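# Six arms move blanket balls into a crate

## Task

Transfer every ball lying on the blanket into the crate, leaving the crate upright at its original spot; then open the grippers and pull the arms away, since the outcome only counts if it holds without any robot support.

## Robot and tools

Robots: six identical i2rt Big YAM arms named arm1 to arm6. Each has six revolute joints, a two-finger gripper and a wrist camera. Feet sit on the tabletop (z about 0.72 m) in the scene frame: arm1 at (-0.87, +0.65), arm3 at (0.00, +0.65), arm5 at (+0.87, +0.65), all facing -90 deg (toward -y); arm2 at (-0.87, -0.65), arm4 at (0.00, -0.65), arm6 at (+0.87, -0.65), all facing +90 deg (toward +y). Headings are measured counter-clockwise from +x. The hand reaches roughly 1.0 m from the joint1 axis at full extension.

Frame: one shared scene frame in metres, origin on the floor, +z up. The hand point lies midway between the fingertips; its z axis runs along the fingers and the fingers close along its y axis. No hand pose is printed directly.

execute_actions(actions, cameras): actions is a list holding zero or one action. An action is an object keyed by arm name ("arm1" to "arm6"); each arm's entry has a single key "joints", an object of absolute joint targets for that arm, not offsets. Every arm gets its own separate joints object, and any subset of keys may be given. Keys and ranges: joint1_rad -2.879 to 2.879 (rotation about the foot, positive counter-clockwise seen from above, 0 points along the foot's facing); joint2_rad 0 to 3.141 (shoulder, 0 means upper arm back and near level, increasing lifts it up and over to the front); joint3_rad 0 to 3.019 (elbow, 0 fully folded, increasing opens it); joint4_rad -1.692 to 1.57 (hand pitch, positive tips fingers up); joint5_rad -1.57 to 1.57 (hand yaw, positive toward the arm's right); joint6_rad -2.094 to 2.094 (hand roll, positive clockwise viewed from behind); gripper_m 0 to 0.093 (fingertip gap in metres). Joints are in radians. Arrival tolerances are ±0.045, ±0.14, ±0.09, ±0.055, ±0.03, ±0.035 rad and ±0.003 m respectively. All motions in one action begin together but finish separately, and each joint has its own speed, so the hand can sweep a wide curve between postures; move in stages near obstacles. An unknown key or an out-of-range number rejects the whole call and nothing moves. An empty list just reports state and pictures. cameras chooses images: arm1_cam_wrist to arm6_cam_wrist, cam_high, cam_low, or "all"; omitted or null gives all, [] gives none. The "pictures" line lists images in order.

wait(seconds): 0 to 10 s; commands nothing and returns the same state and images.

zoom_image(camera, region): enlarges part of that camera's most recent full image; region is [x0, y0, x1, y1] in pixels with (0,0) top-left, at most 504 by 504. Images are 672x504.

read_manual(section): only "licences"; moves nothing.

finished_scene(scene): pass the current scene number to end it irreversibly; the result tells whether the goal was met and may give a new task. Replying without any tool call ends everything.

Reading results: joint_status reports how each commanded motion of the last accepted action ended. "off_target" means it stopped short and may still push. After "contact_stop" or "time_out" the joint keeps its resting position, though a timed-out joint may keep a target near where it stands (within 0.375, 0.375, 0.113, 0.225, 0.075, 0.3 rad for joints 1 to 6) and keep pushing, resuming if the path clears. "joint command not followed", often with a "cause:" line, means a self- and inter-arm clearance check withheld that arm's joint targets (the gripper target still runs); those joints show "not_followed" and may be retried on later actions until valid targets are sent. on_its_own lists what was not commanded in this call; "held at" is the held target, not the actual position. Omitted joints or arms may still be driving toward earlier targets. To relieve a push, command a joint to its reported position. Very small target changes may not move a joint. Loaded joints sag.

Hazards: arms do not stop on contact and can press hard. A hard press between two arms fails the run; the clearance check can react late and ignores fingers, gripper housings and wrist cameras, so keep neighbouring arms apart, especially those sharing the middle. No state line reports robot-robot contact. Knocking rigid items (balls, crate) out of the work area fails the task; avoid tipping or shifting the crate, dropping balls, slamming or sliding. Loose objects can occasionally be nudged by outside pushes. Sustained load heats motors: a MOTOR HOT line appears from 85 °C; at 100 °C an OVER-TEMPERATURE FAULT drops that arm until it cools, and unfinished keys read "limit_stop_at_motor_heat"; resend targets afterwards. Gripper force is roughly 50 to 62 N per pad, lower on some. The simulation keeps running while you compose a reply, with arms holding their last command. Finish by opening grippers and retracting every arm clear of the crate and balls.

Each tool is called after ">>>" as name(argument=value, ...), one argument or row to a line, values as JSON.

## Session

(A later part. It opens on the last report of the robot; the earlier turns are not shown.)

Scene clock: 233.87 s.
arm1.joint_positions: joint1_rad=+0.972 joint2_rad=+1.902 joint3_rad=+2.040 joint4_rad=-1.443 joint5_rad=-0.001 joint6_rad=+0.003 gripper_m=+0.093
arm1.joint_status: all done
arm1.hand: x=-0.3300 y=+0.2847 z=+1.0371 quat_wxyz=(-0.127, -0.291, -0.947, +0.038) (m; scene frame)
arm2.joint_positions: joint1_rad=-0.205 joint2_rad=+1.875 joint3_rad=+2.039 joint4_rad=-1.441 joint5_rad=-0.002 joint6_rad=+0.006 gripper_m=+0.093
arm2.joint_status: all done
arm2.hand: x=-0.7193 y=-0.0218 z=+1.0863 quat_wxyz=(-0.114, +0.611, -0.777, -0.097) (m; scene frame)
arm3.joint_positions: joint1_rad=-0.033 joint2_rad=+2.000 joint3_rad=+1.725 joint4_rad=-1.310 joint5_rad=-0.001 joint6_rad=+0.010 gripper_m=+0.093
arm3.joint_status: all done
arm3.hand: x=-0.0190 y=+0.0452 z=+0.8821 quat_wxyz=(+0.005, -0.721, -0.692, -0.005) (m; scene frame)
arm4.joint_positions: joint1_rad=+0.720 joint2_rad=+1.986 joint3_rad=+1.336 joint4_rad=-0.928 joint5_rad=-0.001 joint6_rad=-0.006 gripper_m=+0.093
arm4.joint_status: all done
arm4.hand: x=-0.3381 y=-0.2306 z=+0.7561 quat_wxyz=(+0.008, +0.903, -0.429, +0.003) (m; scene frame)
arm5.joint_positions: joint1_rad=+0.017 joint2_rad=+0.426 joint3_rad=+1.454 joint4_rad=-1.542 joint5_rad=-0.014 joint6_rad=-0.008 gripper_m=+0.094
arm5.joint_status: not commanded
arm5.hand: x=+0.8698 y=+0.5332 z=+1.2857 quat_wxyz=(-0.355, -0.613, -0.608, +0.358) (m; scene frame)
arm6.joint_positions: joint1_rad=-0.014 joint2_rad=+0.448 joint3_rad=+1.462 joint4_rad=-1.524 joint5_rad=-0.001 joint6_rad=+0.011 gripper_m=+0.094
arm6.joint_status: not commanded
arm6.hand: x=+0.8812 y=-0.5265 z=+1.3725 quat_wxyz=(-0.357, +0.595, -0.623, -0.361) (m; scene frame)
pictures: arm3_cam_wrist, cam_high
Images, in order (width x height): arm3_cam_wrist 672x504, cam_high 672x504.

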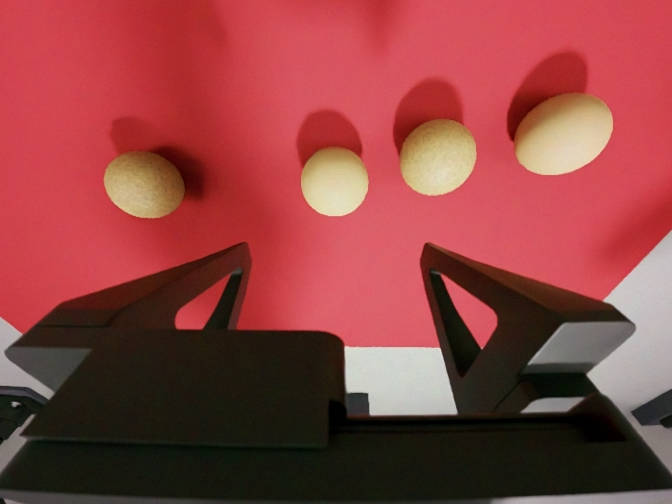

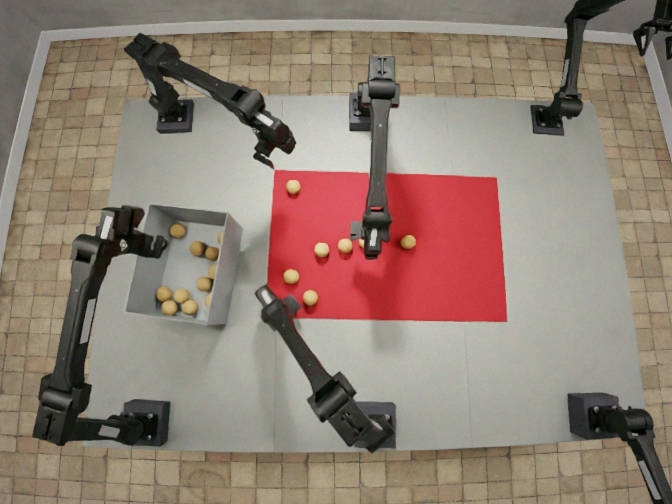

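>>> execute_actions(
  actions=[
    {"arm1":{"joints":{"joint2_rad":2.22,"joint3_rad":1.84,"joint4_rad":-1.17}},"arm4":{"joints":{"joint2_rad":1.5,"joint3_rad":1.4,"joint4_rad":-1.45}},"arm3":{"joints":{"joint6_rad":1.57}},"arm2":{"joints":{"joint1_rad":-0.6}}},
  ],
  cameras=["arm3_cam_wrist","arm1_cam_wrist"],
)

>>> execute_actions(
  actions=[
    {"arm1":{"joints":{"gripper_m":0.04}},"arm4":{"joints":{"joint1_rad":0.25}},"arm3":{"joints":{"joint2_rad":2.13,"joint3_rad":1.59,"joint4_rad":-1.03}}},
  ],
  cameras=["arm3_cam_wrist"],
)

Scene clock: 237.30 s.
arm1.joint_positions: joint1_rad=+0.977 joint2_rad=+2.208 joint3_rad=+1.839 joint4_rad=-1.177 joint5_rad=+0.002 joint6_rad=+0.003 gripper_m=+0.093
arm1.joint_status: all done
arm1.hand: x=-0.3186 y=+0.2802 z=+0.7662 quat_wxyz=(-0.011, -0.292, -0.956, +0.005) (m; scene frame)
arm2.joint_positions: joint1_rad=-0.597 joint2_rad=+1.875 joint3_rad=+2.039 joint4_rad=-1.441 joint5_rad=+0.001 joint6_rad=+0.006 gripper_m=+0.093
arm2.joint_status: all done
arm2.hand: x=-0.4894 y=-0.1267 z=+1.0841 quat_wxyz=(-0.130, +0.448, -0.882, -0.072) (m; scene frame)
arm3.joint_positions: joint1_rad=-0.033 joint2_rad=+2.000 joint3_rad=+1.725 joint4_rad=-1.310 joint5_rad=-0.001 joint6_rad=+1.558 gripper_m=+0.093
arm3.joint_status: all done
arm3.hand: x=-0.0190 y=+0.0452 z=+0.8821 quat_wxyz=(+0.007, -1.000, +0.009, +0.000) (m; scene frame)
arm4.joint_positions: joint1_rad=+0.720 joint2_rad=+1.475 joint3_rad=+1.380 joint4_rad=-1.433 joint5_rad=-0.001 joint6_rad=-0.006 gripper_m=+0.093
arm4.joint_status: all done
arm4.hand: x=-0.2768 y=-0.3018 z=+1.0161 quat_wxyz=(-0.003, +0.903, -0.429, -0.020) (m; scene frame)
arm5.joint_positions: joint1_rad=+0.017 joint2_rad=+0.426 joint3_rad=+1.454 joint4_rad=-1.542 joint5_rad=-0.014 joint6_rad=-0.008 gripper_m=+0.094
arm5.joint_status: not commanded
arm5.hand: x=+0.8698 y=+0.5332 z=+1.2857 quat_wxyz=(-0.355, -0.613, -0.608, +0.358) (m; scene frame)
arm6.joint_positions: joint1_rad=-0.014 joint2_rad=+0.448 joint3_rad=+1.462 joint4_rad=-1.524 joint5_rad=-0.001 joint6_rad=+0.011 gripper_m=+0.094
arm6.joint_status: not commanded
arm6.hand: x=+0.8812 y=-0.5265 z=+1.3725 quat_wxyz=(-0.357, +0.595, -0.623, -0.361) (m; scene frame)
pictures: arm1_cam_wrist, arm3_cam_wrist
Images, in order (width x height): arm1_cam_wrist 672x504, arm3_cam_wrist 672x504.

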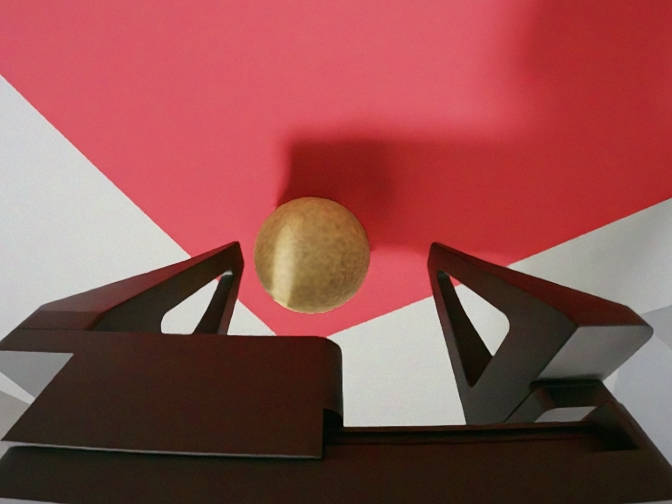

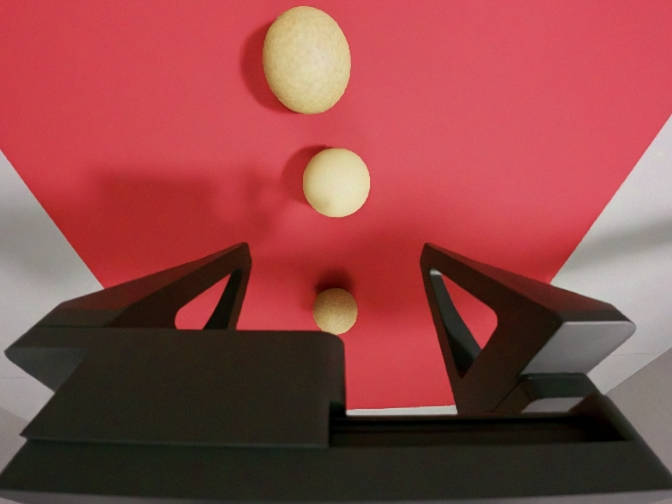

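Scene clock: 238.43 s.
arm1.joint_positions: joint1_rad=+0.977 joint2_rad=+2.208 joint3_rad=+1.839 joint4_rad=-1.177 joint5_rad=+0.002 joint6_rad=+0.003 gripper_m=+0.054
arm1.joint_status: gripper_m off_target (ended at +0.054, target +0.040)
arm1.hand: x=-0.3185 y=+0.2803 z=+0.7662 quat_wxyz=(-0.011, -0.292, -0.956, +0.004) (m; scene frame)
arm2.joint_positions: joint1_rad=-0.597 joint2_rad=+1.875 joint3_rad=+2.039 joint4_rad=-1.441 joint5_rad=+0.001 joint6_rad=+0.006 gripper_m=+0.093
arm2.joint_status: not commanded
arm2.hand: x=-0.4894 y=-0.1267 z=+1.0841 quat_wxyz=(-0.130, +0.448, -0.882, -0.072) (m; scene frame)
arm3.joint_positions: joint1_rad=-0.033 joint2_rad=+2.125 joint3_rad=+1.585 joint4_rad=-1.048 joint5_rad=-0.002 joint6_rad=+1.559 gripper_m=+0.093
arm3.joint_status: all done
arm3.hand: x=-0.0190 y=+0.0483 z=+0.7598 quat_wxyz=(+0.008, -1.000, +0.010, +0.000) (m; scene frame)
arm4.joint_positions: joint1_rad=+0.240 joint2_rad=+1.475 joint3_rad=+1.380 joint4_rad=-1.433 joint5_rad=+0.000 joint6_rad=-0.006 gripper_m=+0.093
arm4.joint_status: all done
arm4.hand: x=-0.0859 y=-0.2123 z=+1.0139 quat_wxyz=(-0.007, +0.776, -0.631, -0.016) (m; scene frame)
arm5.joint_positions: joint1_rad=+0.017 joint2_rad=+0.426 joint3_rad=+1.454 joint4_rad=-1.542 joint5_rad=-0.014 joint6_rad=-0.008 gripper_m=+0.094
arm5.joint_status: not commanded
arm5.hand: x=+0.8698 y=+0.5332 z=+1.2857 quat_wxyz=(-0.355, -0.613, -0.608, +0.358) (m; scene frame)
arm6.joint_positions: joint1_rad=-0.014 joint2_rad=+0.448 joint3_rad=+1.462 joint4_rad=-1.524 joint5_rad=-0.001 joint6_rad=+0.011 gripper_m=+0.094
arm6.joint_status: not commanded
arm6.hand: x=+0.8812 y=-0.5265 z=+1.3725 quat_wxyz=(-0.357, +0.595, -0.623, -0.361) (m; scene frame)
pictures: arm3_cam_wrist
Images, in order (width x height): arm3_cam_wrist 672x504.

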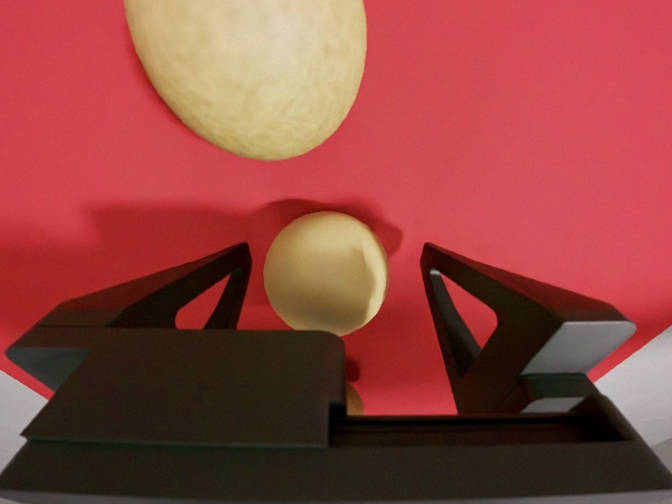

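>>> execute_actions(
  actions=[
    {"arm1":{"joints":{"joint2_rad":1.89,"joint3_rad":2.05,"joint4_rad":-1.45}},"arm3":{"joints":{"gripper_m":0.04}},"arm2":{"joints":{"joint1_rad":-0.845,"joint2_rad":2.126,"joint3_rad":1.96,"joint4_rad":-1.36}}},
  ],
  cameras=["arm2_cam_wrist"],
)

Scene clock: 240.73 s.
arm1.joint_positions: joint1_rad=+0.977 joint2_rad=+1.905 joint3_rad=+2.038 joint4_rad=-1.443 joint5_rad=+0.002 joint6_rad=+0.003 gripper_m=+0.054
arm1.joint_status: all done
arm1.hand: x=-0.3282 y=+0.2868 z=+1.0348 quat_wxyz=(-0.124, -0.289, -0.948, +0.038) (m; scene frame)
arm2.joint_positions: joint1_rad=-0.841 joint2_rad=+2.116 joint3_rad=+1.931 joint4_rad=-1.365 joint5_rad=+0.001 joint6_rad=+0.006 gripper_m=+0.093
arm2.joint_status: all done
arm2.hand: x=-0.3678 y=-0.2266 z=+0.8871 quat_wxyz=(-0.009, +0.341, -0.940, -0.008) (m; scene frame)
arm3.joint_positions: joint1_rad=-0.033 joint2_rad=+2.125 joint3_rad=+1.585 joint4_rad=-1.047 joint5_rad=-0.002 joint6_rad=+1.560 gripper_m=+0.058
arm3.joint_status: gripper_m off_target (ended at +0.058, target +0.040)
arm3.hand: x=-0.0190 y=+0.0481 z=+0.7598 quat_wxyz=(+0.008, -1.000, +0.010, +0.000) (m; scene frame)
arm4.joint_positions: joint1_rad=+0.240 joint2_rad=+1.475 joint3_rad=+1.380 joint4_rad=-1.433 joint5_rad=+0.000 joint6_rad=-0.006 gripper_m=+0.093
arm4.joint_status: not commanded
arm4.hand: x=-0.0859 y=-0.2123 z=+1.0139 quat_wxyz=(-0.007, +0.776, -0.631, -0.016) (m; scene frame)
arm5.joint_positions: joint1_rad=+0.017 joint2_rad=+0.426 joint3_rad=+1.454 joint4_rad=-1.542 joint5_rad=-0.014 joint6_rad=-0.008 gripper_m=+0.094
arm5.joint_status: not commanded
arm5.hand: x=+0.8698 y=+0.5332 z=+1.2857 quat_wxyz=(-0.355, -0.613, -0.608, +0.358) (m; scene frame)
arm6.joint_positions: joint1_rad=-0.014 joint2_rad=+0.448 joint3_rad=+1.462 joint4_rad=-1.524 joint5_rad=-0.001 joint6_rad=+0.011 gripper_m=+0.094
arm6.joint_status: not commanded
arm6.hand: x=+0.8812 y=-0.5265 z=+1.3725 quat_wxyz=(-0.357, +0.595, -0.623, -0.361) (m; scene frame)
pictures: arm2_cam_wrist
Images, in order (width x height): arm2_cam_wrist 672x504.

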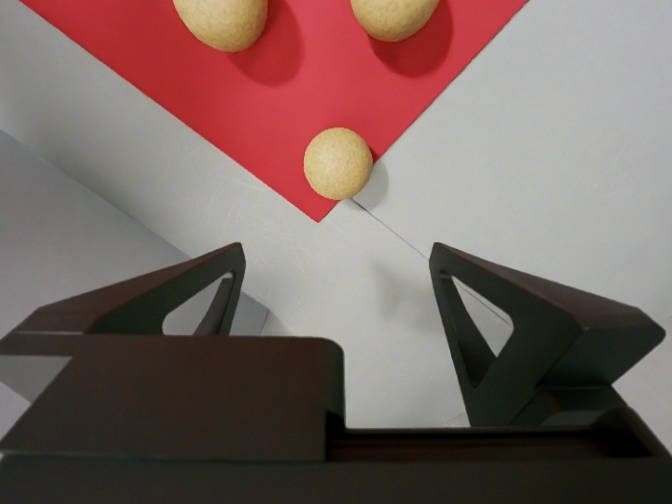

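>>> execute_actions(
  actions=[
    {"arm1":{"joints":{"joint1_rad":0.2}},"arm3":{"joints":{"joint2_rad":1.6,"joint3_rad":1.5,"joint4_rad":-1.45}},"arm2":{"joints":{"joint2_rad":2.26,"joint3_rad":1.865,"joint4_rad":-1.175}}},
  ],
  cameras=["arm2_cam_wrist","arm1_cam_wrist"],
)

Scene clock: 242.80 s.
arm1.joint_positions: joint1_rad=+0.204 joint2_rad=+1.905 joint3_rad=+2.038 joint4_rad=-1.443 joint5_rad=+0.002 joint6_rad=+0.003 gripper_m=+0.054
arm1.joint_status: all done
arm1.hand: x=-0.7354 y=+0.0118 z=+1.0348 quat_wxyz=(-0.101, -0.625, -0.769, +0.083) (m; scene frame)
arm2.joint_positions: joint1_rad=-0.841 joint2_rad=+2.262 joint3_rad=+1.847 joint4_rad=-1.186 joint5_rad=+0.001 joint6_rad=+0.006 gripper_m=+0.093
arm2.joint_status: all done
arm2.hand: x=-0.3679 y=-0.2251 z=+0.7634 quat_wxyz=(+0.015, +0.342, -0.940, +0.001) (m; scene frame)
arm3.joint_positions: joint1_rad=-0.033 joint2_rad=+1.600 joint3_rad=+1.489 joint4_rad=-1.434 joint5_rad=-0.002 joint6_rad=+1.560 gripper_m=+0.058
arm3.joint_status: all done
arm3.hand: x=-0.0151 y=+0.1638 z=+1.0041 quat_wxyz=(-0.013, -1.000, +0.010, +0.000) (m; scene frame)
arm4.joint_positions: joint1_rad=+0.240 joint2_rad=+1.475 joint3_rad=+1.380 joint4_rad=-1.433 joint5_rad=+0.000 joint6_rad=-0.006 gripper_m=+0.093
arm4.joint_status: not commanded
arm4.hand: x=-0.0859 y=-0.2123 z=+1.0139 quat_wxyz=(-0.007, +0.776, -0.631, -0.016) (m; scene frame)
arm5.joint_positions: joint1_rad=+0.017 joint2_rad=+0.426 joint3_rad=+1.454 joint4_rad=-1.542 joint5_rad=-0.014 joint6_rad=-0.008 gripper_m=+0.094
arm5.joint_status: not commanded
arm5.hand: x=+0.8698 y=+0.5332 z=+1.2857 quat_wxyz=(-0.355, -0.613, -0.608, +0.358) (m; scene frame)
arm6.joint_positions: joint1_rad=-0.014 joint2_rad=+0.448 joint3_rad=+1.462 joint4_rad=-1.524 joint5_rad=-0.001 joint6_rad=+0.011 gripper_m=+0.094
arm6.joint_status: not commanded
arm6.hand: x=+0.8812 y=-0.5265 z=+1.3725 quat_wxyz=(-0.357, +0.595, -0.623, -0.361) (m; scene frame)
pictures: arm1_cam_wrist, arm2_cam_wrist
Images, in order (width x height): arm1_cam_wrist 672x504, arm2_cam_wrist 672x504.

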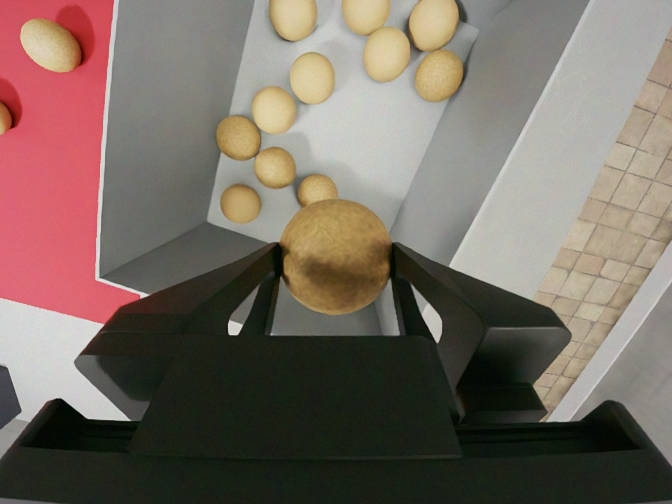

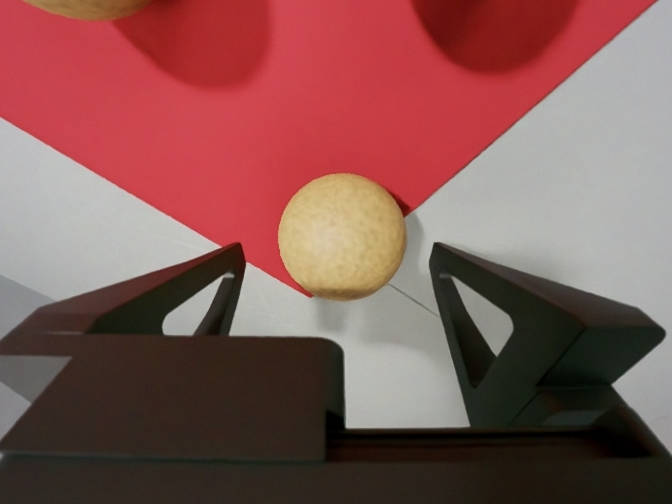

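>>> execute_actions(
  actions=[
    {"arm1":{"joints":{"joint1_rad":0.165,"joint2_rad":2.13,"joint3_rad":1.81,"joint4_rad":-1.2}},"arm3":{"joints":{"joint1_rad":-0.722,"joint6_rad":0}},"arm2":{"joints":{"gripper_m":0.04}}},
  ],
  cameras=["arm1_cam_wrist"],
)

>>> execute_actions(
  actions=[
    {"arm1":{"joints":{"gripper_m":0.075}},"arm3":{"joints":{"joint2_rad":1.875,"joint3_rad":1.16,"joint4_rad":-0.85}},"arm2":{"joints":{"joint2_rad":1.87,"joint3_rad":2.05,"joint4_rad":-1.45}}},
  ],
  cameras=[],
)

>>> execute_actions(
  actions=[
    {"arm1":{"joints":{"joint2_rad":1.89,"joint3_rad":2.05,"joint4_rad":-1.45}},"arm3":{"joints":{"gripper_m":0.093}},"arm2":{"joints":{"joint1_rad":-0.62}}},
  ],
  cameras=["cam_high"],
)

Scene clock: 245.53 s.
arm1.joint_positions: joint1_rad=+0.164 joint2_rad=+2.121 joint3_rad=+1.798 joint4_rad=-1.207 joint5_rad=-0.001 joint6_rad=+0.003 gripper_m=+0.054
arm1.joint_status: all done
arm1.hand: x=-0.7613 y=+0.0091 z=+0.8067 quat_wxyz=(-0.016, -0.646, -0.763, +0.013) (m; scene frame)
arm2.joint_positions: joint1_rad=-0.841 joint2_rad=+2.262 joint3_rad=+1.847 joint4_rad=-1.186 joint5_rad=+0.000 joint6_rad=+0.006 gripper_m=+0.056
arm2.joint_status: gripper_m off_target (ended at +0.056, target +0.040)
arm2.hand: x=-0.3680 y=-0.2250 z=+0.7634 quat_wxyz=(+0.015, +0.342, -0.940, +0.001) (m; scene frame)
arm3.joint_positions: joint1_rad=-0.729 joint2_rad=+1.600 joint3_rad=+1.489 joint4_rad=-1.434 joint5_rad=+0.002 joint6_rad=+0.012 gripper_m=+0.058
arm3.joint_status: all done
arm3.hand: x=-0.3240 y=+0.2874 z=+1.0044 quat_wxyz=(-0.005, -0.915, -0.404, +0.013) (m; scene frame)
arm4.joint_positions: joint1_rad=+0.240 joint2_rad=+1.475 joint3_rad=+1.380 joint4_rad=-1.433 joint5_rad=+0.000 joint6_rad=-0.006 gripper_m=+0.093
arm4.joint_status: not commanded
arm4.hand: x=-0.0859 y=-0.2123 z=+1.0139 quat_wxyz=(-0.007, +0.776, -0.631, -0.016) (m; scene frame)
arm5.joint_positions: joint1_rad=+0.017 joint2_rad=+0.426 joint3_rad=+1.454 joint4_rad=-1.542 joint5_rad=-0.014 joint6_rad=-0.008 gripper_m=+0.094
arm5.joint_status: not commanded
arm5.hand: x=+0.8698 y=+0.5332 z=+1.2857 quat_wxyz=(-0.355, -0.613, -0.608, +0.358) (m; scene frame)
arm6.joint_positions: joint1_rad=-0.014 joint2_rad=+0.448 joint3_rad=+1.462 joint4_rad=-1.524 joint5_rad=-0.001 joint6_rad=+0.011 gripper_m=+0.094
arm6.joint_status: not commanded
arm6.hand: x=+0.8812 y=-0.5265 z=+1.3725 quat_wxyz=(-0.357, +0.595, -0.623, -0.361) (m; scene frame)
pictures: arm1_cam_wrist
Images, in order (width x height): arm1_cam_wrist 672x504.

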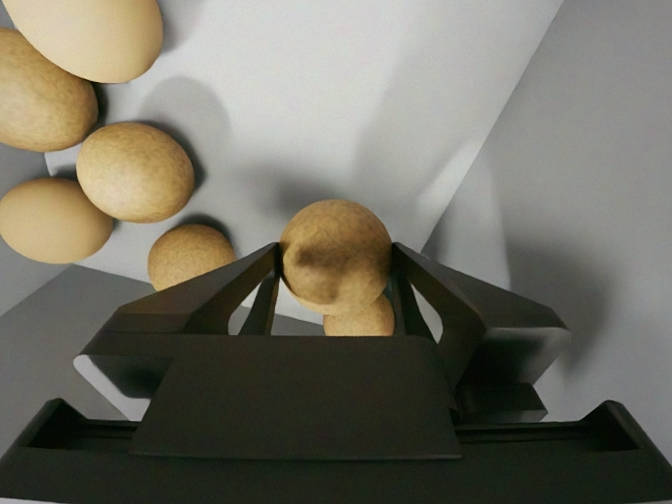

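Scene clock: 247.33 s.
arm1.joint_positions: joint1_rad=+0.164 joint2_rad=+2.120 joint3_rad=+1.798 joint4_rad=-1.207 joint5_rad=-0.001 joint6_rad=+0.003 gripper_m=+0.075
arm1.joint_status: all done
arm1.hand: x=-0.7613 y=+0.0091 z=+0.8070 quat_wxyz=(-0.016, -0.646, -0.763, +0.013) (m; scene frame)
arm2.joint_positions: joint1_rad=-0.841 joint2_rad=+1.877 joint3_rad=+2.037 joint4_rad=-1.442 joint5_rad=+0.000 joint6_rad=+0.006 gripper_m=+0.056
arm2.joint_status: all done
arm2.hand: x=-0.3738 y=-0.2341 z=+1.0804 quat_wxyz=(-0.134, +0.337, -0.930, -0.055) (m; scene frame)
arm3.joint_positions: joint1_rad=-0.729 joint2_rad=+1.867 joint3_rad=+1.162 joint4_rad=-0.869 joint5_rad=+0.002 joint6_rad=+0.011 gripper_m=+0.057
arm3.joint_status: all done
arm3.hand: x=-0.3247 y=+0.2865 z=+0.7649 quat_wxyz=(+0.001, -0.915, -0.404, +0.000) (m; scene frame)
arm4.joint_positions: joint1_rad=+0.240 joint2_rad=+1.475 joint3_rad=+1.380 joint4_rad=-1.433 joint5_rad=+0.000 joint6_rad=-0.006 gripper_m=+0.093
arm4.joint_status: not commanded
arm4.hand: x=-0.0859 y=-0.2123 z=+1.0139 quat_wxyz=(-0.007, +0.776, -0.631, -0.016) (m; scene frame)
arm5.joint_positions: joint1_rad=+0.017 joint2_rad=+0.426 joint3_rad=+1.454 joint4_rad=-1.542 joint5_rad=-0.014 joint6_rad=-0.008 gripper_m=+0.094
arm5.joint_status: not commanded
arm5.hand: x=+0.8698 y=+0.5332 z=+1.2857 quat_wxyz=(-0.355, -0.613, -0.608, +0.358) (m; scene frame)
arm6.joint_positions: joint1_rad=-0.014 joint2_rad=+0.448 joint3_rad=+1.462 joint4_rad=-1.524 joint5_rad=-0.001 joint6_rad=+0.011 gripper_m=+0.094
arm6.joint_status: not commanded
arm6.hand: x=+0.8812 y=-0.5265 z=+1.3725 quat_wxyz=(-0.357, +0.595, -0.623, -0.361) (m; scene frame)
pictures: none
No camera images: the call's "cameras" was empty. Leave "cameras" out to get every camera's image.

Scene clock: 248.97 s.
arm1.joint_positions: joint1_rad=+0.164 joint2_rad=+1.902 joint3_rad=+2.043 joint4_rad=-1.442 joint5_rad=-0.001 joint6_rad=+0.003 gripper_m=+0.075
arm1.joint_status: all done
arm1.hand: x=-0.7608 y=+0.0062 z=+1.0385 quat_wxyz=(-0.103, -0.640, -0.756, +0.086) (m; scene frame)
arm2.joint_positions: joint1_rad=-0.621 joint2_rad=+1.877 joint3_rad=+2.037 joint4_rad=-1.442 joint5_rad=-0.001 joint6_rad=+0.006 gripper_m=+0.056
arm2.joint_status: all done
arm2.hand: x=-0.4772 y=-0.1362 z=+1.0818 quat_wxyz=(-0.128, +0.437, -0.887, -0.070) (m; scene frame)
arm3.joint_positions: joint1_rad=-0.729 joint2_rad=+1.867 joint3_rad=+1.162 joint4_rad=-0.869 joint5_rad=+0.002 joint6_rad=+0.011 gripper_m=+0.093
arm3.joint_status: all done
arm3.hand: x=-0.3247 y=+0.2865 z=+0.7649 quat_wxyz=(+0.001, -0.915, -0.404, +0.000) (m; scene frame)
arm4.joint_positions: joint1_rad=+0.240 joint2_rad=+1.475 joint3_rad=+1.380 joint4_rad=-1.433 joint5_rad=+0.000 joint6_rad=-0.006 gripper_m=+0.093
arm4.joint_status: not commanded
arm4.hand: x=-0.0859 y=-0.2123 z=+1.0139 quat_wxyz=(-0.007, +0.776, -0.631, -0.016) (m; scene frame)
arm5.joint_positions: joint1_rad=+0.017 joint2_rad=+0.426 joint3_rad=+1.454 joint4_rad=-1.542 joint5_rad=-0.014 joint6_rad=-0.008 gripper_m=+0.094
arm5.joint_status: not commanded
arm5.hand: x=+0.8698 y=+0.5332 z=+1.2857 quat_wxyz=(-0.355, -0.613, -0.608, +0.358) (m; scene frame)
arm6.joint_positions: joint1_rad=-0.014 joint2_rad=+0.448 joint3_rad=+1.462 joint4_rad=-1.524 joint5_rad=-0.001 joint6_rad=+0.011 gripper_m=+0.094
arm6.joint_status: not commanded
arm6.hand: x=+0.8812 y=-0.5265 z=+1.3725 quat_wxyz=(-0.357, +0.595, -0.623, -0.361) (m; scene frame)
pictures: cam_high
Images, in order (width x height): cam_high 672x504.

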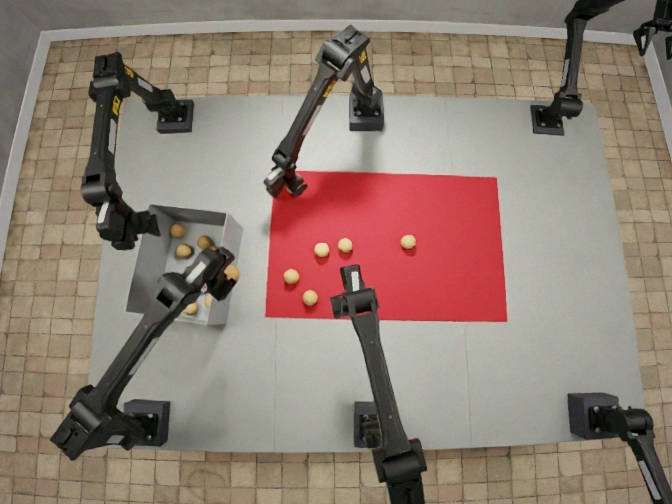

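>>> execute_actions(
  actions=[
    {"arm1":{"joints":{"joint1_rad":0.55,"gripper_m":0.093}},"arm3":{"joints":{"joint2_rad":1.6,"joint3_rad":1.5,"joint4_rad":-1.45}},"arm2":{"joints":{"joint1_rad":-0.4}},"arm4":{"joints":{"joint1_rad":0.54,"joint2_rad":1.775,"joint3_rad":1.37,"joint4_rad":-1.155}}},
  ],
  cameras=["arm4_cam_wrist"],
)

>>> execute_actions(
  actions=[
    {"arm3":{"joints":{"joint1_rad":0.25}},"arm2":{"joints":{"joint1_rad":-0.18}}},
  ],
  cameras=["arm4_cam_wrist","arm2_cam_wrist"],
)

Scene clock: 251.53 s.
arm1.joint_positions: joint1_rad=+0.545 joint2_rad=+1.896 joint3_rad=+2.035 joint4_rad=-1.457 joint5_rad=-0.001 joint6_rad=+0.009 gripper_m=+0.093
arm1.joint_status: all done
arm1.hand: x=-0.5320 y=+0.0983 z=+1.0377 quat_wxyz=(-0.110, -0.488, -0.863, +0.060) (m; scene frame)
arm2.joint_positions: joint1_rad=-0.402 joint2_rad=+1.868 joint3_rad=+2.037 joint4_rad=-1.442 joint5_rad=+0.004 joint6_rad=+0.012 gripper_m=+0.056
arm2.joint_status: all done
arm2.hand: x=-0.5986 y=-0.0653 z=+1.0885 quat_wxyz=(-0.125, +0.528, -0.836, -0.084) (m; scene frame)
arm3.joint_positions: joint1_rad=-0.729 joint2_rad=+1.601 joint3_rad=+1.497 joint4_rad=-1.432 joint5_rad=+0.002 joint6_rad=+0.011 gripper_m=+0.093
arm3.joint_status: all done
arm3.hand: x=-0.3259 y=+0.2850 z=+1.0073 quat_wxyz=(-0.007, -0.914, -0.404, +0.017) (m; scene frame)
arm4.joint_positions: joint1_rad=+0.549 joint2_rad=+1.784 joint3_rad=+1.363 joint4_rad=-1.172 joint5_rad=+0.000 joint6_rad=-0.006 gripper_m=+0.093
arm4.joint_status: all done
arm4.hand: x=-0.2480 y=-0.2019 z=+0.8668 quat_wxyz=(+0.012, +0.864, -0.504, +0.009) (m; scene frame)
arm5.joint_positions: joint1_rad=+0.017 joint2_rad=+0.426 joint3_rad=+1.454 joint4_rad=-1.542 joint5_rad=-0.014 joint6_rad=-0.008 gripper_m=+0.094
arm5.joint_status: not commanded
arm5.hand: x=+0.8698 y=+0.5332 z=+1.2857 quat_wxyz=(-0.355, -0.613, -0.608, +0.358) (m; scene frame)
arm6.joint_positions: joint1_rad=-0.014 joint2_rad=+0.448 joint3_rad=+1.462 joint4_rad=-1.524 joint5_rad=-0.001 joint6_rad=+0.011 gripper_m=+0.094
arm6.joint_status: not commanded
arm6.hand: x=+0.8812 y=-0.5265 z=+1.3725 quat_wxyz=(-0.357, +0.595, -0.623, -0.361) (m; scene frame)
pictures: arm4_cam_wrist
Images, in order (width x height): arm4_cam_wrist 672x504.

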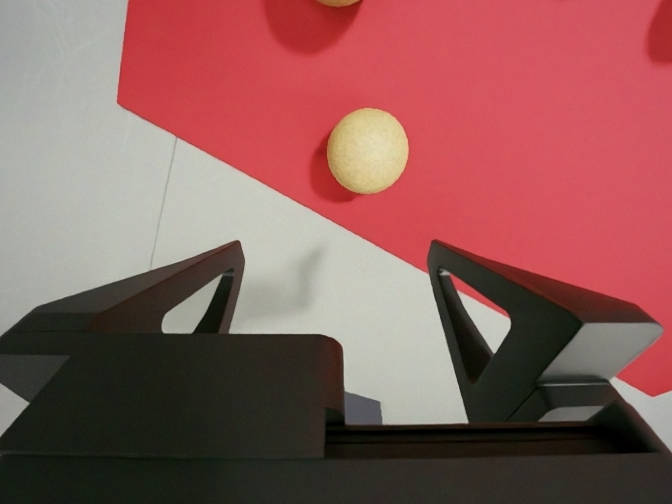

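Scene clock: 253.03 s.
arm1.joint_positions: joint1_rad=+0.545 joint2_rad=+1.896 joint3_rad=+2.035 joint4_rad=-1.457 joint5_rad=-0.001 joint6_rad=+0.009 gripper_m=+0.093
arm1.joint_status: not commanded
arm1.hand: x=-0.5320 y=+0.0983 z=+1.0377 quat_wxyz=(-0.110, -0.488, -0.863, +0.060) (m; scene frame)
arm2.joint_positions: joint1_rad=-0.181 joint2_rad=+1.868 joint3_rad=+2.037 joint4_rad=-1.442 joint5_rad=-0.001 joint6_rad=+0.010 gripper_m=+0.056
arm2.joint_status: all done
arm2.hand: x=-0.7348 y=-0.0203 z=+1.0897 quat_wxyz=(-0.115, +0.618, -0.771, -0.099) (m; scene frame)
arm3.joint_positions: joint1_rad=+0.252 joint2_rad=+1.601 joint3_rad=+1.497 joint4_rad=-1.432 joint5_rad=-0.001 joint6_rad=+0.009 gripper_m=+0.093
arm3.joint_status: all done
arm3.hand: x=+0.1231 y=+0.1763 z=+1.0069 quat_wxyz=(-0.014, -0.615, -0.788, +0.011) (m; scene frame)
arm4.joint_positions: joint1_rad=+0.549 joint2_rad=+1.784 joint3_rad=+1.363 joint4_rad=-1.172 joint5_rad=+0.000 joint6_rad=-0.006 gripper_m=+0.093
arm4.joint_status: not commanded
arm4.hand: x=-0.2480 y=-0.2019 z=+0.8668 quat_wxyz=(+0.012, +0.864, -0.504, +0.009) (m; scene frame)
arm5.joint_positions: joint1_rad=+0.017 joint2_rad=+0.426 joint3_rad=+1.454 joint4_rad=-1.542 joint5_rad=-0.014 joint6_rad=-0.008 gripper_m=+0.094
arm5.joint_status: not commanded
arm5.hand: x=+0.8698 y=+0.5332 z=+1.2857 quat_wxyz=(-0.355, -0.613, -0.608, +0.358) (m; scene frame)
arm6.joint_positions: joint1_rad=-0.014 joint2_rad=+0.448 joint3_rad=+1.462 joint4_rad=-1.524 joint5_rad=-0.001 joint6_rad=+0.011 gripper_m=+0.094
arm6.joint_status: not commanded
arm6.hand: x=+0.8812 y=-0.5265 z=+1.3725 quat_wxyz=(-0.357, +0.595, -0.623, -0.361) (m; scene frame)
pictures: arm2_cam_wrist, arm4_cam_wrist
Images, in order (width x height): arm2_cam_wrist 672x504, arm4_cam_wrist 672x504.

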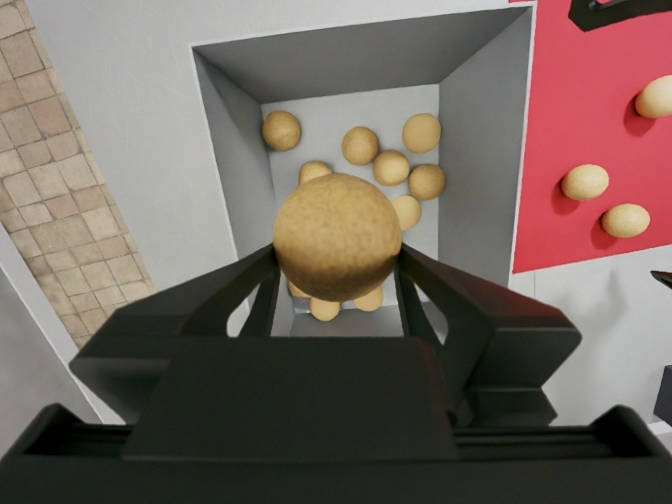

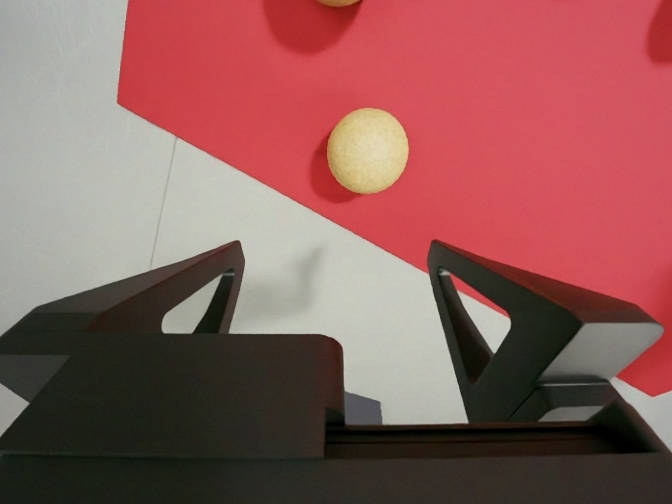

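>>> execute_actions(
  actions=[
    {"arm3":{"joints":{"joint2_rad":2.03,"joint3_rad":1.82,"joint4_rad":-1.33}},"arm2":{"joints":{"joint2_rad":2.15,"joint3_rad":1.87,"joint4_rad":-1.25}},"arm4":{"joints":{"joint1_rad":0.495}}},
  ],
  cameras=["arm3_cam_wrist","arm2_cam_wrist"],
)

>>> execute_actions(
  actions=[
    {"arm2":{"joints":{"gripper_m":0.085}},"arm4":{"joints":{"joint2_rad":1.9,"joint3_rad":1.265,"joint4_rad":-0.895}}},
  ],
  cameras=["arm4_cam_wrist","cam_high"],
)

Scene clock: 255.43 s.
arm1.joint_positions: joint1_rad=+0.545 joint2_rad=+1.896 joint3_rad=+2.035 joint4_rad=-1.457 joint5_rad=-0.001 joint6_rad=+0.009 gripper_m=+0.093
arm1.joint_status: not commanded
arm1.hand: x=-0.5320 y=+0.0983 z=+1.0377 quat_wxyz=(-0.110, -0.488, -0.863, +0.060) (m; scene frame)
arm2.joint_positions: joint1_rad=-0.181 joint2_rad=+2.138 joint3_rad=+1.835 joint4_rad=-1.259 joint5_rad=+0.003 joint6_rad=+0.010 gripper_m=+0.056
arm2.joint_status: all done
arm2.hand: x=-0.7347 y=-0.0152 z=+0.8416 quat_wxyz=(-0.005, +0.626, -0.780, -0.007) (m; scene frame)
arm3.joint_positions: joint1_rad=+0.252 joint2_rad=+2.032 joint3_rad=+1.774 joint4_rad=-1.340 joint5_rad=-0.001 joint6_rad=+0.009 gripper_m=+0.093
arm3.joint_status: all done
arm3.hand: x=+0.1542 y=+0.0560 z=+0.8816 quat_wxyz=(+0.011, -0.615, -0.788, -0.008) (m; scene frame)
arm4.joint_positions: joint1_rad=+0.496 joint2_rad=+1.784 joint3_rad=+1.363 joint4_rad=-1.172 joint5_rad=+0.000 joint6_rad=-0.006 gripper_m=+0.093
arm4.joint_status: all done
arm4.hand: x=-0.2239 y=-0.1894 z=+0.8665 quat_wxyz=(+0.012, +0.850, -0.527, +0.009) (m; scene frame)
arm5.joint_positions: joint1_rad=+0.017 joint2_rad=+0.426 joint3_rad=+1.454 joint4_rad=-1.542 joint5_rad=-0.014 joint6_rad=-0.008 gripper_m=+0.094
arm5.joint_status: not commanded
arm5.hand: x=+0.8698 y=+0.5332 z=+1.2857 quat_wxyz=(-0.355, -0.613, -0.608, +0.358) (m; scene frame)
arm6.joint_positions: joint1_rad=-0.014 joint2_rad=+0.448 joint3_rad=+1.462 joint4_rad=-1.524 joint5_rad=-0.001 joint6_rad=+0.011 gripper_m=+0.094
arm6.joint_status: not commanded
arm6.hand: x=+0.8812 y=-0.5265 z=+1.3725 quat_wxyz=(-0.357, +0.595, -0.623, -0.361) (m; scene frame)
pictures: arm2_cam_wrist, arm3_cam_wrist
Images, in order (width x height): arm2_cam_wrist 672x504, arm3_cam_wrist 672x504.

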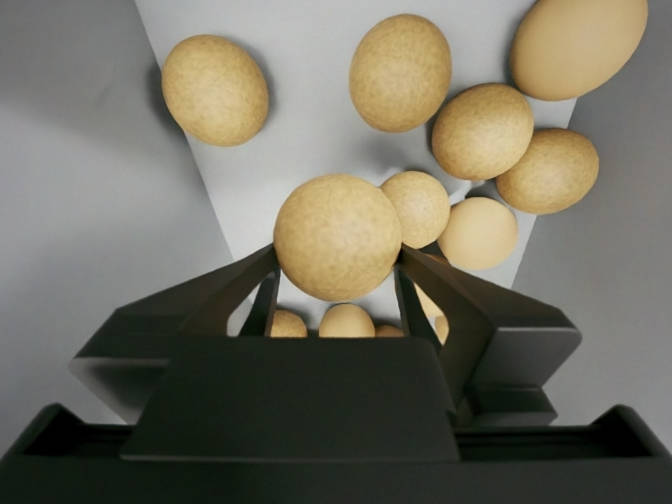

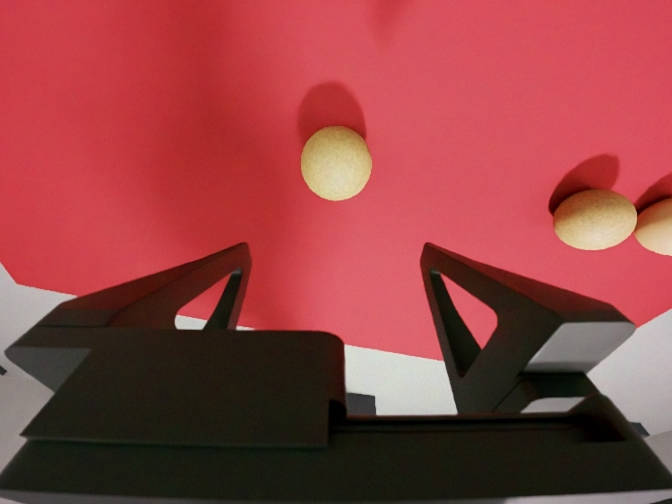

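Scene clock: 256.63 s.
arm1.joint_positions: joint1_rad=+0.545 joint2_rad=+1.896 joint3_rad=+2.035 joint4_rad=-1.457 joint5_rad=-0.001 joint6_rad=+0.009 gripper_m=+0.093
arm1.joint_status: not commanded
arm1.hand: x=-0.5320 y=+0.0983 z=+1.0377 quat_wxyz=(-0.110, -0.488, -0.863, +0.060) (m; scene frame)
arm2.joint_positions: joint1_rad=-0.181 joint2_rad=+2.138 joint3_rad=+1.835 joint4_rad=-1.259 joint5_rad=+0.003 joint6_rad=+0.010 gripper_m=+0.085
arm2.joint_status: all done
arm2.hand: x=-0.7347 y=-0.0152 z=+0.8416 quat_wxyz=(-0.005, +0.626, -0.780, -0.007) (m; scene frame)
arm3.joint_positions: joint1_rad=+0.252 joint2_rad=+2.032 joint3_rad=+1.774 joint4_rad=-1.340 joint5_rad=-0.001 joint6_rad=+0.009 gripper_m=+0.093
arm3.joint_status: not commanded
arm3.hand: x=+0.1542 y=+0.0560 z=+0.8816 quat_wxyz=(+0.011, -0.615, -0.788, -0.008) (m; scene frame)
arm4.joint_positions: joint1_rad=+0.496 joint2_rad=+1.895 joint3_rad=+1.261 joint4_rad=-0.912 joint5_rad=+0.000 joint6_rad=-0.006 gripper_m=+0.093
arm4.joint_status: all done
arm4.hand: x=-0.2285 y=-0.1821 z=+0.7781 quat_wxyz=(+0.000, +0.850, -0.527, -0.011) (m; scene frame)
arm5.joint_positions: joint1_rad=+0.017 joint2_rad=+0.426 joint3_rad=+1.454 joint4_rad=-1.542 joint5_rad=-0.014 joint6_rad=-0.008 gripper_m=+0.094
arm5.joint_status: not commanded
arm5.hand: x=+0.8698 y=+0.5332 z=+1.2857 quat_wxyz=(-0.355, -0.613, -0.608, +0.358) (m; scene frame)
arm6.joint_positions: joint1_rad=-0.014 joint2_rad=+0.448 joint3_rad=+1.462 joint4_rad=-1.524 joint5_rad=-0.001 joint6_rad=+0.011 gripper_m=+0.094
arm6.joint_status: not commanded
arm6.hand: x=+0.8812 y=-0.5265 z=+1.3725 quat_wxyz=(-0.357, +0.595, -0.623, -0.361) (m; scene frame)
pictures: arm4_cam_wrist, cam_high
Images, in order (width x height): arm4_cam_wrist 672x504, cam_high 672x504.

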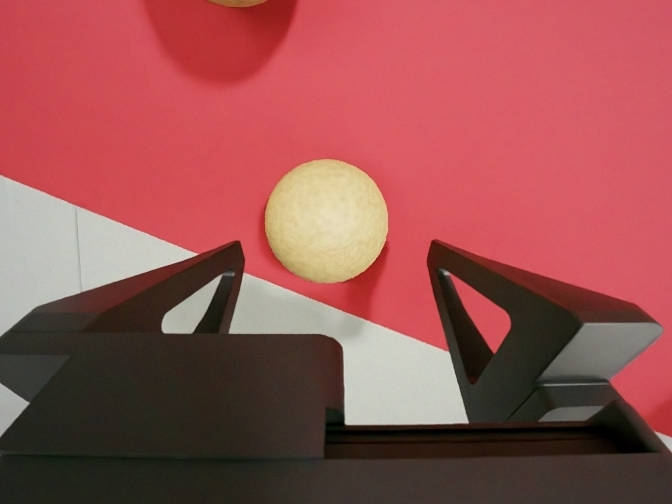

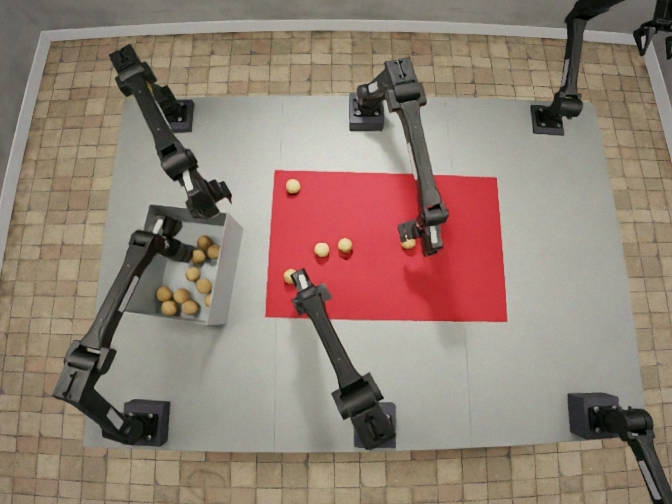

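>>> execute_actions(
  actions=[
    {"arm3":{"joints":{"joint2_rad":2.185,"joint3_rad":1.69,"joint4_rad":-1.07}},"arm2":{"joints":{"joint2_rad":1.87,"joint3_rad":2.05,"joint4_rad":-1.45}},"arm4":{"joints":{"joint2_rad":1.94,"joint3_rad":1.3,"joint4_rad":-0.9}},"arm1":{"joints":{"joint1_rad":0.98}}},
  ],
  cameras=["arm3_cam_wrist","arm4_cam_wrist"],
)

Scene clock: 258.87 s.
arm1.joint_positions: joint1_rad=+0.972 joint2_rad=+1.896 joint3_rad=+2.035 joint4_rad=-1.457 joint5_rad=-0.001 joint6_rad=+0.006 gripper_m=+0.093
arm1.joint_status: all done
arm1.hand: x=-0.3341 y=+0.2874 z=+1.0377 quat_wxyz=(-0.121, -0.293, -0.948, +0.036) (m; scene frame)
arm2.joint_positions: joint1_rad=-0.181 joint2_rad=+1.875 joint3_rad=+2.041 joint4_rad=-1.441 joint5_rad=+0.003 joint6_rad=+0.010 gripper_m=+0.085
arm2.joint_status: all done
arm2.hand: x=-0.7335 y=-0.0183 z=+1.0871 quat_wxyz=(-0.115, +0.618, -0.772, -0.097) (m; scene frame)
arm3.joint_positions: joint1_rad=+0.253 joint2_rad=+2.182 joint3_rad=+1.685 joint4_rad=-1.088 joint5_rad=+0.002 joint6_rad=+0.009 gripper_m=+0.093
arm3.joint_status: all done
arm3.hand: x=+0.1573 y=+0.0429 z=+0.7592 quat_wxyz=(+0.006, -0.615, -0.788, -0.003) (m; scene frame)
arm4.joint_positions: joint1_rad=+0.496 joint2_rad=+1.905 joint3_rad=+1.261 joint4_rad=-0.912 joint5_rad=+0.000 joint6_rad=-0.006 gripper_m=+0.093
arm4.joint_status: all done
arm4.hand: x=-0.2279 y=-0.1835 z=+0.7730 quat_wxyz=(+0.002, +0.850, -0.527, -0.006) (m; scene frame)
arm5.joint_positions: joint1_rad=+0.017 joint2_rad=+0.426 joint3_rad=+1.454 joint4_rad=-1.542 joint5_rad=-0.014 joint6_rad=-0.008 gripper_m=+0.094
arm5.joint_status: not commanded
arm5.hand: x=+0.8698 y=+0.5332 z=+1.2857 quat_wxyz=(-0.355, -0.613, -0.608, +0.358) (m; scene frame)
arm6.joint_positions: joint1_rad=-0.014 joint2_rad=+0.448 joint3_rad=+1.462 joint4_rad=-1.524 joint5_rad=-0.001 joint6_rad=+0.011 gripper_m=+0.094
arm6.joint_status: not commanded
arm6.hand: x=+0.8812 y=-0.5265 z=+1.3725 quat_wxyz=(-0.357, +0.595, -0.623, -0.361) (m; scene frame)
pictures: arm3_cam_wrist, arm4_cam_wrist
Images, in order (width x height): arm3_cam_wrist 672x504, arm4_cam_wrist 672x504.

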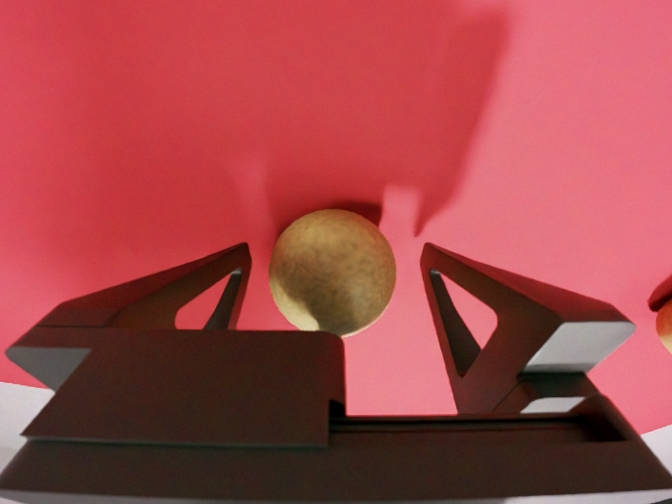

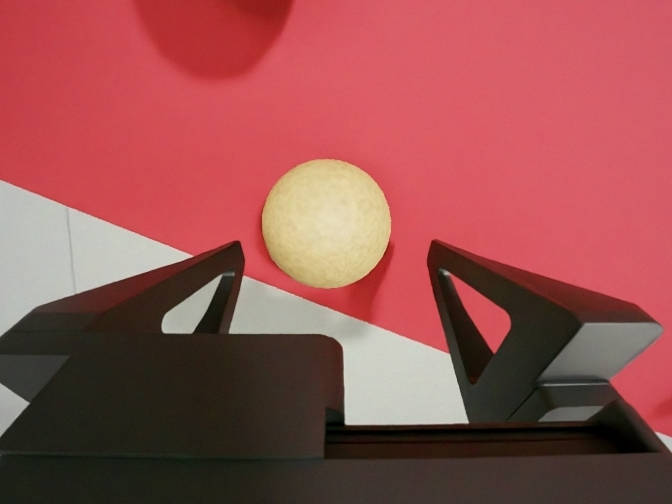

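>>> execute_actions(
  actions=[
    {"arm3":{"joints":{"gripper_m":0.04}},"arm2":{"joints":{"joint1_rad":-0.6,"gripper_m":0.093}},"arm4":{"joints":{"joint2_rad":1.97,"joint3_rad":1.31,"joint4_rad":-0.87}},"arm1":{"joints":{"joint2_rad":2.22,"joint3_rad":1.84,"joint4_rad":-1.17}}},
  ],
  cameras=["arm1_cam_wrist","arm4_cam_wrist"],
)

Scene clock: 260.93 s.
arm1.joint_positions: joint1_rad=+0.977 joint2_rad=+2.208 joint3_rad=+1.839 joint4_rad=-1.177 joint5_rad=+0.002 joint6_rad=+0.006 gripper_m=+0.093
arm1.joint_status: all done
arm1.hand: x=-0.3184 y=+0.2801 z=+0.7665 quat_wxyz=(-0.012, -0.293, -0.956, +0.005) (m; scene frame)
arm2.joint_positions: joint1_rad=-0.596 joint2_rad=+1.875 joint3_rad=+2.041 joint4_rad=-1.441 joint5_rad=+0.001 joint6_rad=+0.010 gripper_m=+0.093
arm2.joint_status: all done
arm2.hand: x=-0.4897 y=-0.1262 z=+1.0848 quat_wxyz=(-0.130, +0.447, -0.882, -0.072) (m; scene frame)
arm3.joint_positions: joint1_rad=+0.253 joint2_rad=+2.182 joint3_rad=+1.685 joint4_rad=-1.088 joint5_rad=+0.001 joint6_rad=+0.009 gripper_m=+0.057
arm3.joint_status: gripper_m off_target (ended at +0.057, target +0.040)
arm3.hand: x=+0.1574 y=+0.0429 z=+0.7592 quat_wxyz=(+0.006, -0.615, -0.788, -0.003) (m; scene frame)
arm4.joint_positions: joint1_rad=+0.496 joint2_rad=+1.940 joint3_rad=+1.269 joint4_rad=-0.888 joint5_rad=+0.000 joint6_rad=-0.006 gripper_m=+0.093
arm4.joint_status: all done
arm4.hand: x=-0.2301 y=-0.1794 z=+0.7581 quat_wxyz=(+0.003, +0.850, -0.527, -0.005) (m; scene frame)
arm5.joint_positions: joint1_rad=+0.017 joint2_rad=+0.426 joint3_rad=+1.454 joint4_rad=-1.542 joint5_rad=-0.014 joint6_rad=-0.008 gripper_m=+0.094
arm5.joint_status: not commanded
arm5.hand: x=+0.8698 y=+0.5332 z=+1.2857 quat_wxyz=(-0.355, -0.613, -0.608, +0.358) (m; scene frame)
arm6.joint_positions: joint1_rad=-0.014 joint2_rad=+0.448 joint3_rad=+1.462 joint4_rad=-1.524 joint5_rad=-0.001 joint6_rad=+0.011 gripper_m=+0.094
arm6.joint_status: not commanded
arm6.hand: x=+0.8812 y=-0.5265 z=+1.3725 quat_wxyz=(-0.357, +0.595, -0.623, -0.361) (m; scene frame)
pictures: arm1_cam_wrist, arm4_cam_wrist
Images, in order (width x height): arm1_cam_wrist 672x504, arm4_cam_wrist 672x504.

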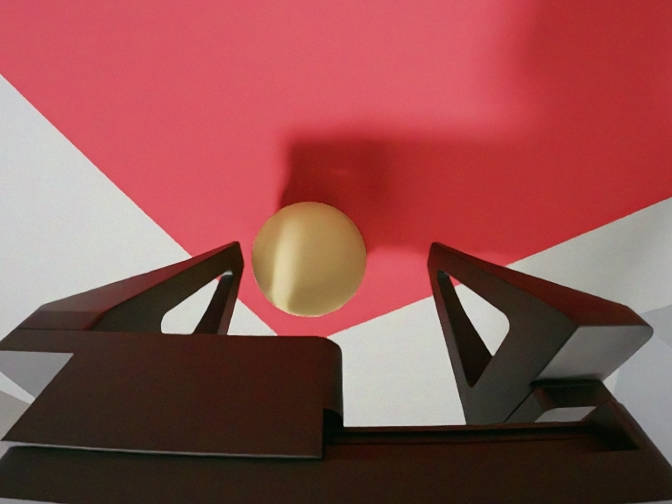

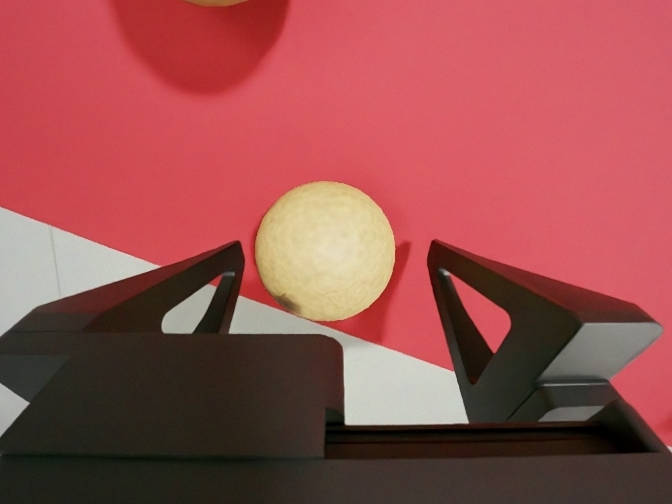

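>>> execute_actions(
  actions=[
    {"arm3":{"joints":{"joint2_rad":1.6,"joint3_rad":1.5,"joint4_rad":-1.45}},"arm4":{"joints":{"gripper_m":0.04}},"arm1":{"joints":{"gripper_m":0.04}}},
  ],
  cameras=[],
)

>>> execute_actions(
  actions=[
    {"arm3":{"joints":{"joint1_rad":-0.1}},"arm4":{"joints":{"joint2_rad":1.6,"joint3_rad":1.5,"joint4_rad":-1.45}},"arm1":{"joints":{"joint2_rad":1.89,"joint3_rad":2.05,"joint4_rad":-1.45}},"arm2":{"joints":{"joint1_rad":-0.7,"joint2_rad":1.66,"joint3_rad":1.7,"joint4_rad":-1.56}}},
  ],
  cameras=["cam_high"],
)

Scene clock: 263.00 s.
arm1.joint_positions: joint1_rad=+0.977 joint2_rad=+2.208 joint3_rad=+1.839 joint4_rad=-1.177 joint5_rad=+0.001 joint6_rad=+0.006 gripper_m=+0.052
arm1.joint_status: gripper_m off_target (ended at +0.052, target +0.040)
arm1.hand: x=-0.3183 y=+0.2803 z=+0.7665 quat_wxyz=(-0.012, -0.293, -0.956, +0.004) (m; scene frame)
arm2.joint_positions: joint1_rad=-0.596 joint2_rad=+1.875 joint3_rad=+2.041 joint4_rad=-1.441 joint5_rad=+0.001 joint6_rad=+0.010 gripper_m=+0.093
arm2.joint_status: not commanded
arm2.hand: x=-0.4897 y=-0.1262 z=+1.0848 quat_wxyz=(-0.130, +0.447, -0.882, -0.072) (m; scene frame)
arm3.joint_positions: joint1_rad=+0.253 joint2_rad=+1.599 joint3_rad=+1.491 joint4_rad=-1.434 joint5_rad=+0.001 joint6_rad=+0.009 gripper_m=+0.057
arm3.joint_status: all done
arm3.hand: x=+0.1224 y=+0.1785 z=+1.0053 quat_wxyz=(-0.011, -0.615, -0.788, +0.010) (m; scene frame)
arm4.joint_positions: joint1_rad=+0.496 joint2_rad=+1.940 joint3_rad=+1.269 joint4_rad=-0.888 joint5_rad=+0.000 joint6_rad=-0.006 gripper_m=+0.057
arm4.joint_status: gripper_m off_target (ended at +0.057, target +0.040)
arm4.hand: x=-0.2301 y=-0.1794 z=+0.7581 quat_wxyz=(+0.003, +0.850, -0.527, -0.005) (m; scene frame)
arm5.joint_positions: joint1_rad=+0.017 joint2_rad=+0.426 joint3_rad=+1.454 joint4_rad=-1.542 joint5_rad=-0.014 joint6_rad=-0.008 gripper_m=+0.094
arm5.joint_status: not commanded
arm5.hand: x=+0.8698 y=+0.5332 z=+1.2857 quat_wxyz=(-0.355, -0.613, -0.608, +0.358) (m; scene frame)
arm6.joint_positions: joint1_rad=-0.014 joint2_rad=+0.448 joint3_rad=+1.462 joint4_rad=-1.524 joint5_rad=-0.001 joint6_rad=+0.011 gripper_m=+0.094
arm6.joint_status: not commanded
arm6.hand: x=+0.8812 y=-0.5265 z=+1.3725 quat_wxyz=(-0.357, +0.595, -0.623, -0.361) (m; scene frame)
pictures: none
No camera images: the call's "cameras" was empty. Leave "cameras" out to get every camera's image.

Scene clock: 264.77 s.
arm1.joint_positions: joint1_rad=+0.977 joint2_rad=+1.905 joint3_rad=+2.038 joint4_rad=-1.443 joint5_rad=+0.001 joint6_rad=+0.006 gripper_m=+0.052
arm1.joint_status: all done
arm1.hand: x=-0.3282 y=+0.2869 z=+1.0345 quat_wxyz=(-0.124, -0.291, -0.948, +0.038) (m; scene frame)
arm2.joint_positions: joint1_rad=-0.708 joint2_rad=+1.655 joint3_rad=+1.698 joint4_rad=-1.553 joint5_rad=+0.001 joint6_rad=+0.010 gripper_m=+0.093
arm2.joint_status: all done
arm2.hand: x=-0.5207 y=-0.2687 z=+1.0577 quat_wxyz=(-0.027, +0.401, -0.916, -0.017) (m; scene frame)
arm3.joint_positions: joint1_rad=-0.109 joint2_rad=+1.599 joint3_rad=+1.491 joint4_rad=-1.434 joint5_rad=+0.002 joint6_rad=+0.009 gripper_m=+0.057
arm3.joint_status: all done
arm3.hand: x=-0.0526 y=+0.1658 z=+1.0056 quat_wxyz=(-0.009, -0.747, -0.665, +0.012) (m; scene frame)
arm4.joint_positions: joint1_rad=+0.496 joint2_rad=+1.580 joint3_rad=+1.489 joint4_rad=-1.433 joint5_rad=+0.000 joint6_rad=-0.006 gripper_m=+0.057
arm4.joint_status: all done
arm4.hand: x=-0.2113 y=-0.2117 z=+1.0106 quat_wxyz=(-0.006, +0.850, -0.527, -0.020) (m; scene frame)
arm5.joint_positions: joint1_rad=+0.017 joint2_rad=+0.426 joint3_rad=+1.454 joint4_rad=-1.542 joint5_rad=-0.014 joint6_rad=-0.008 gripper_m=+0.094
arm5.joint_status: not commanded
arm5.hand: x=+0.8698 y=+0.5332 z=+1.2857 quat_wxyz=(-0.355, -0.613, -0.608, +0.358) (m; scene frame)
arm6.joint_positions: joint1_rad=-0.014 joint2_rad=+0.448 joint3_rad=+1.462 joint4_rad=-1.524 joint5_rad=-0.001 joint6_rad=+0.011 gripper_m=+0.094
arm6.joint_status: not commanded
arm6.hand: x=+0.8812 y=-0.5265 z=+1.3725 quat_wxyz=(-0.357, +0.595, -0.623, -0.361) (m; scene frame)
pictures: cam_high
Images, in order (width x height): cam_high 672x504.

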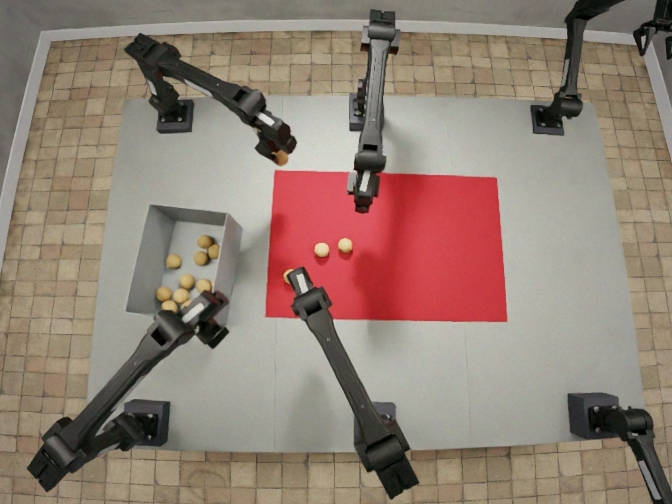

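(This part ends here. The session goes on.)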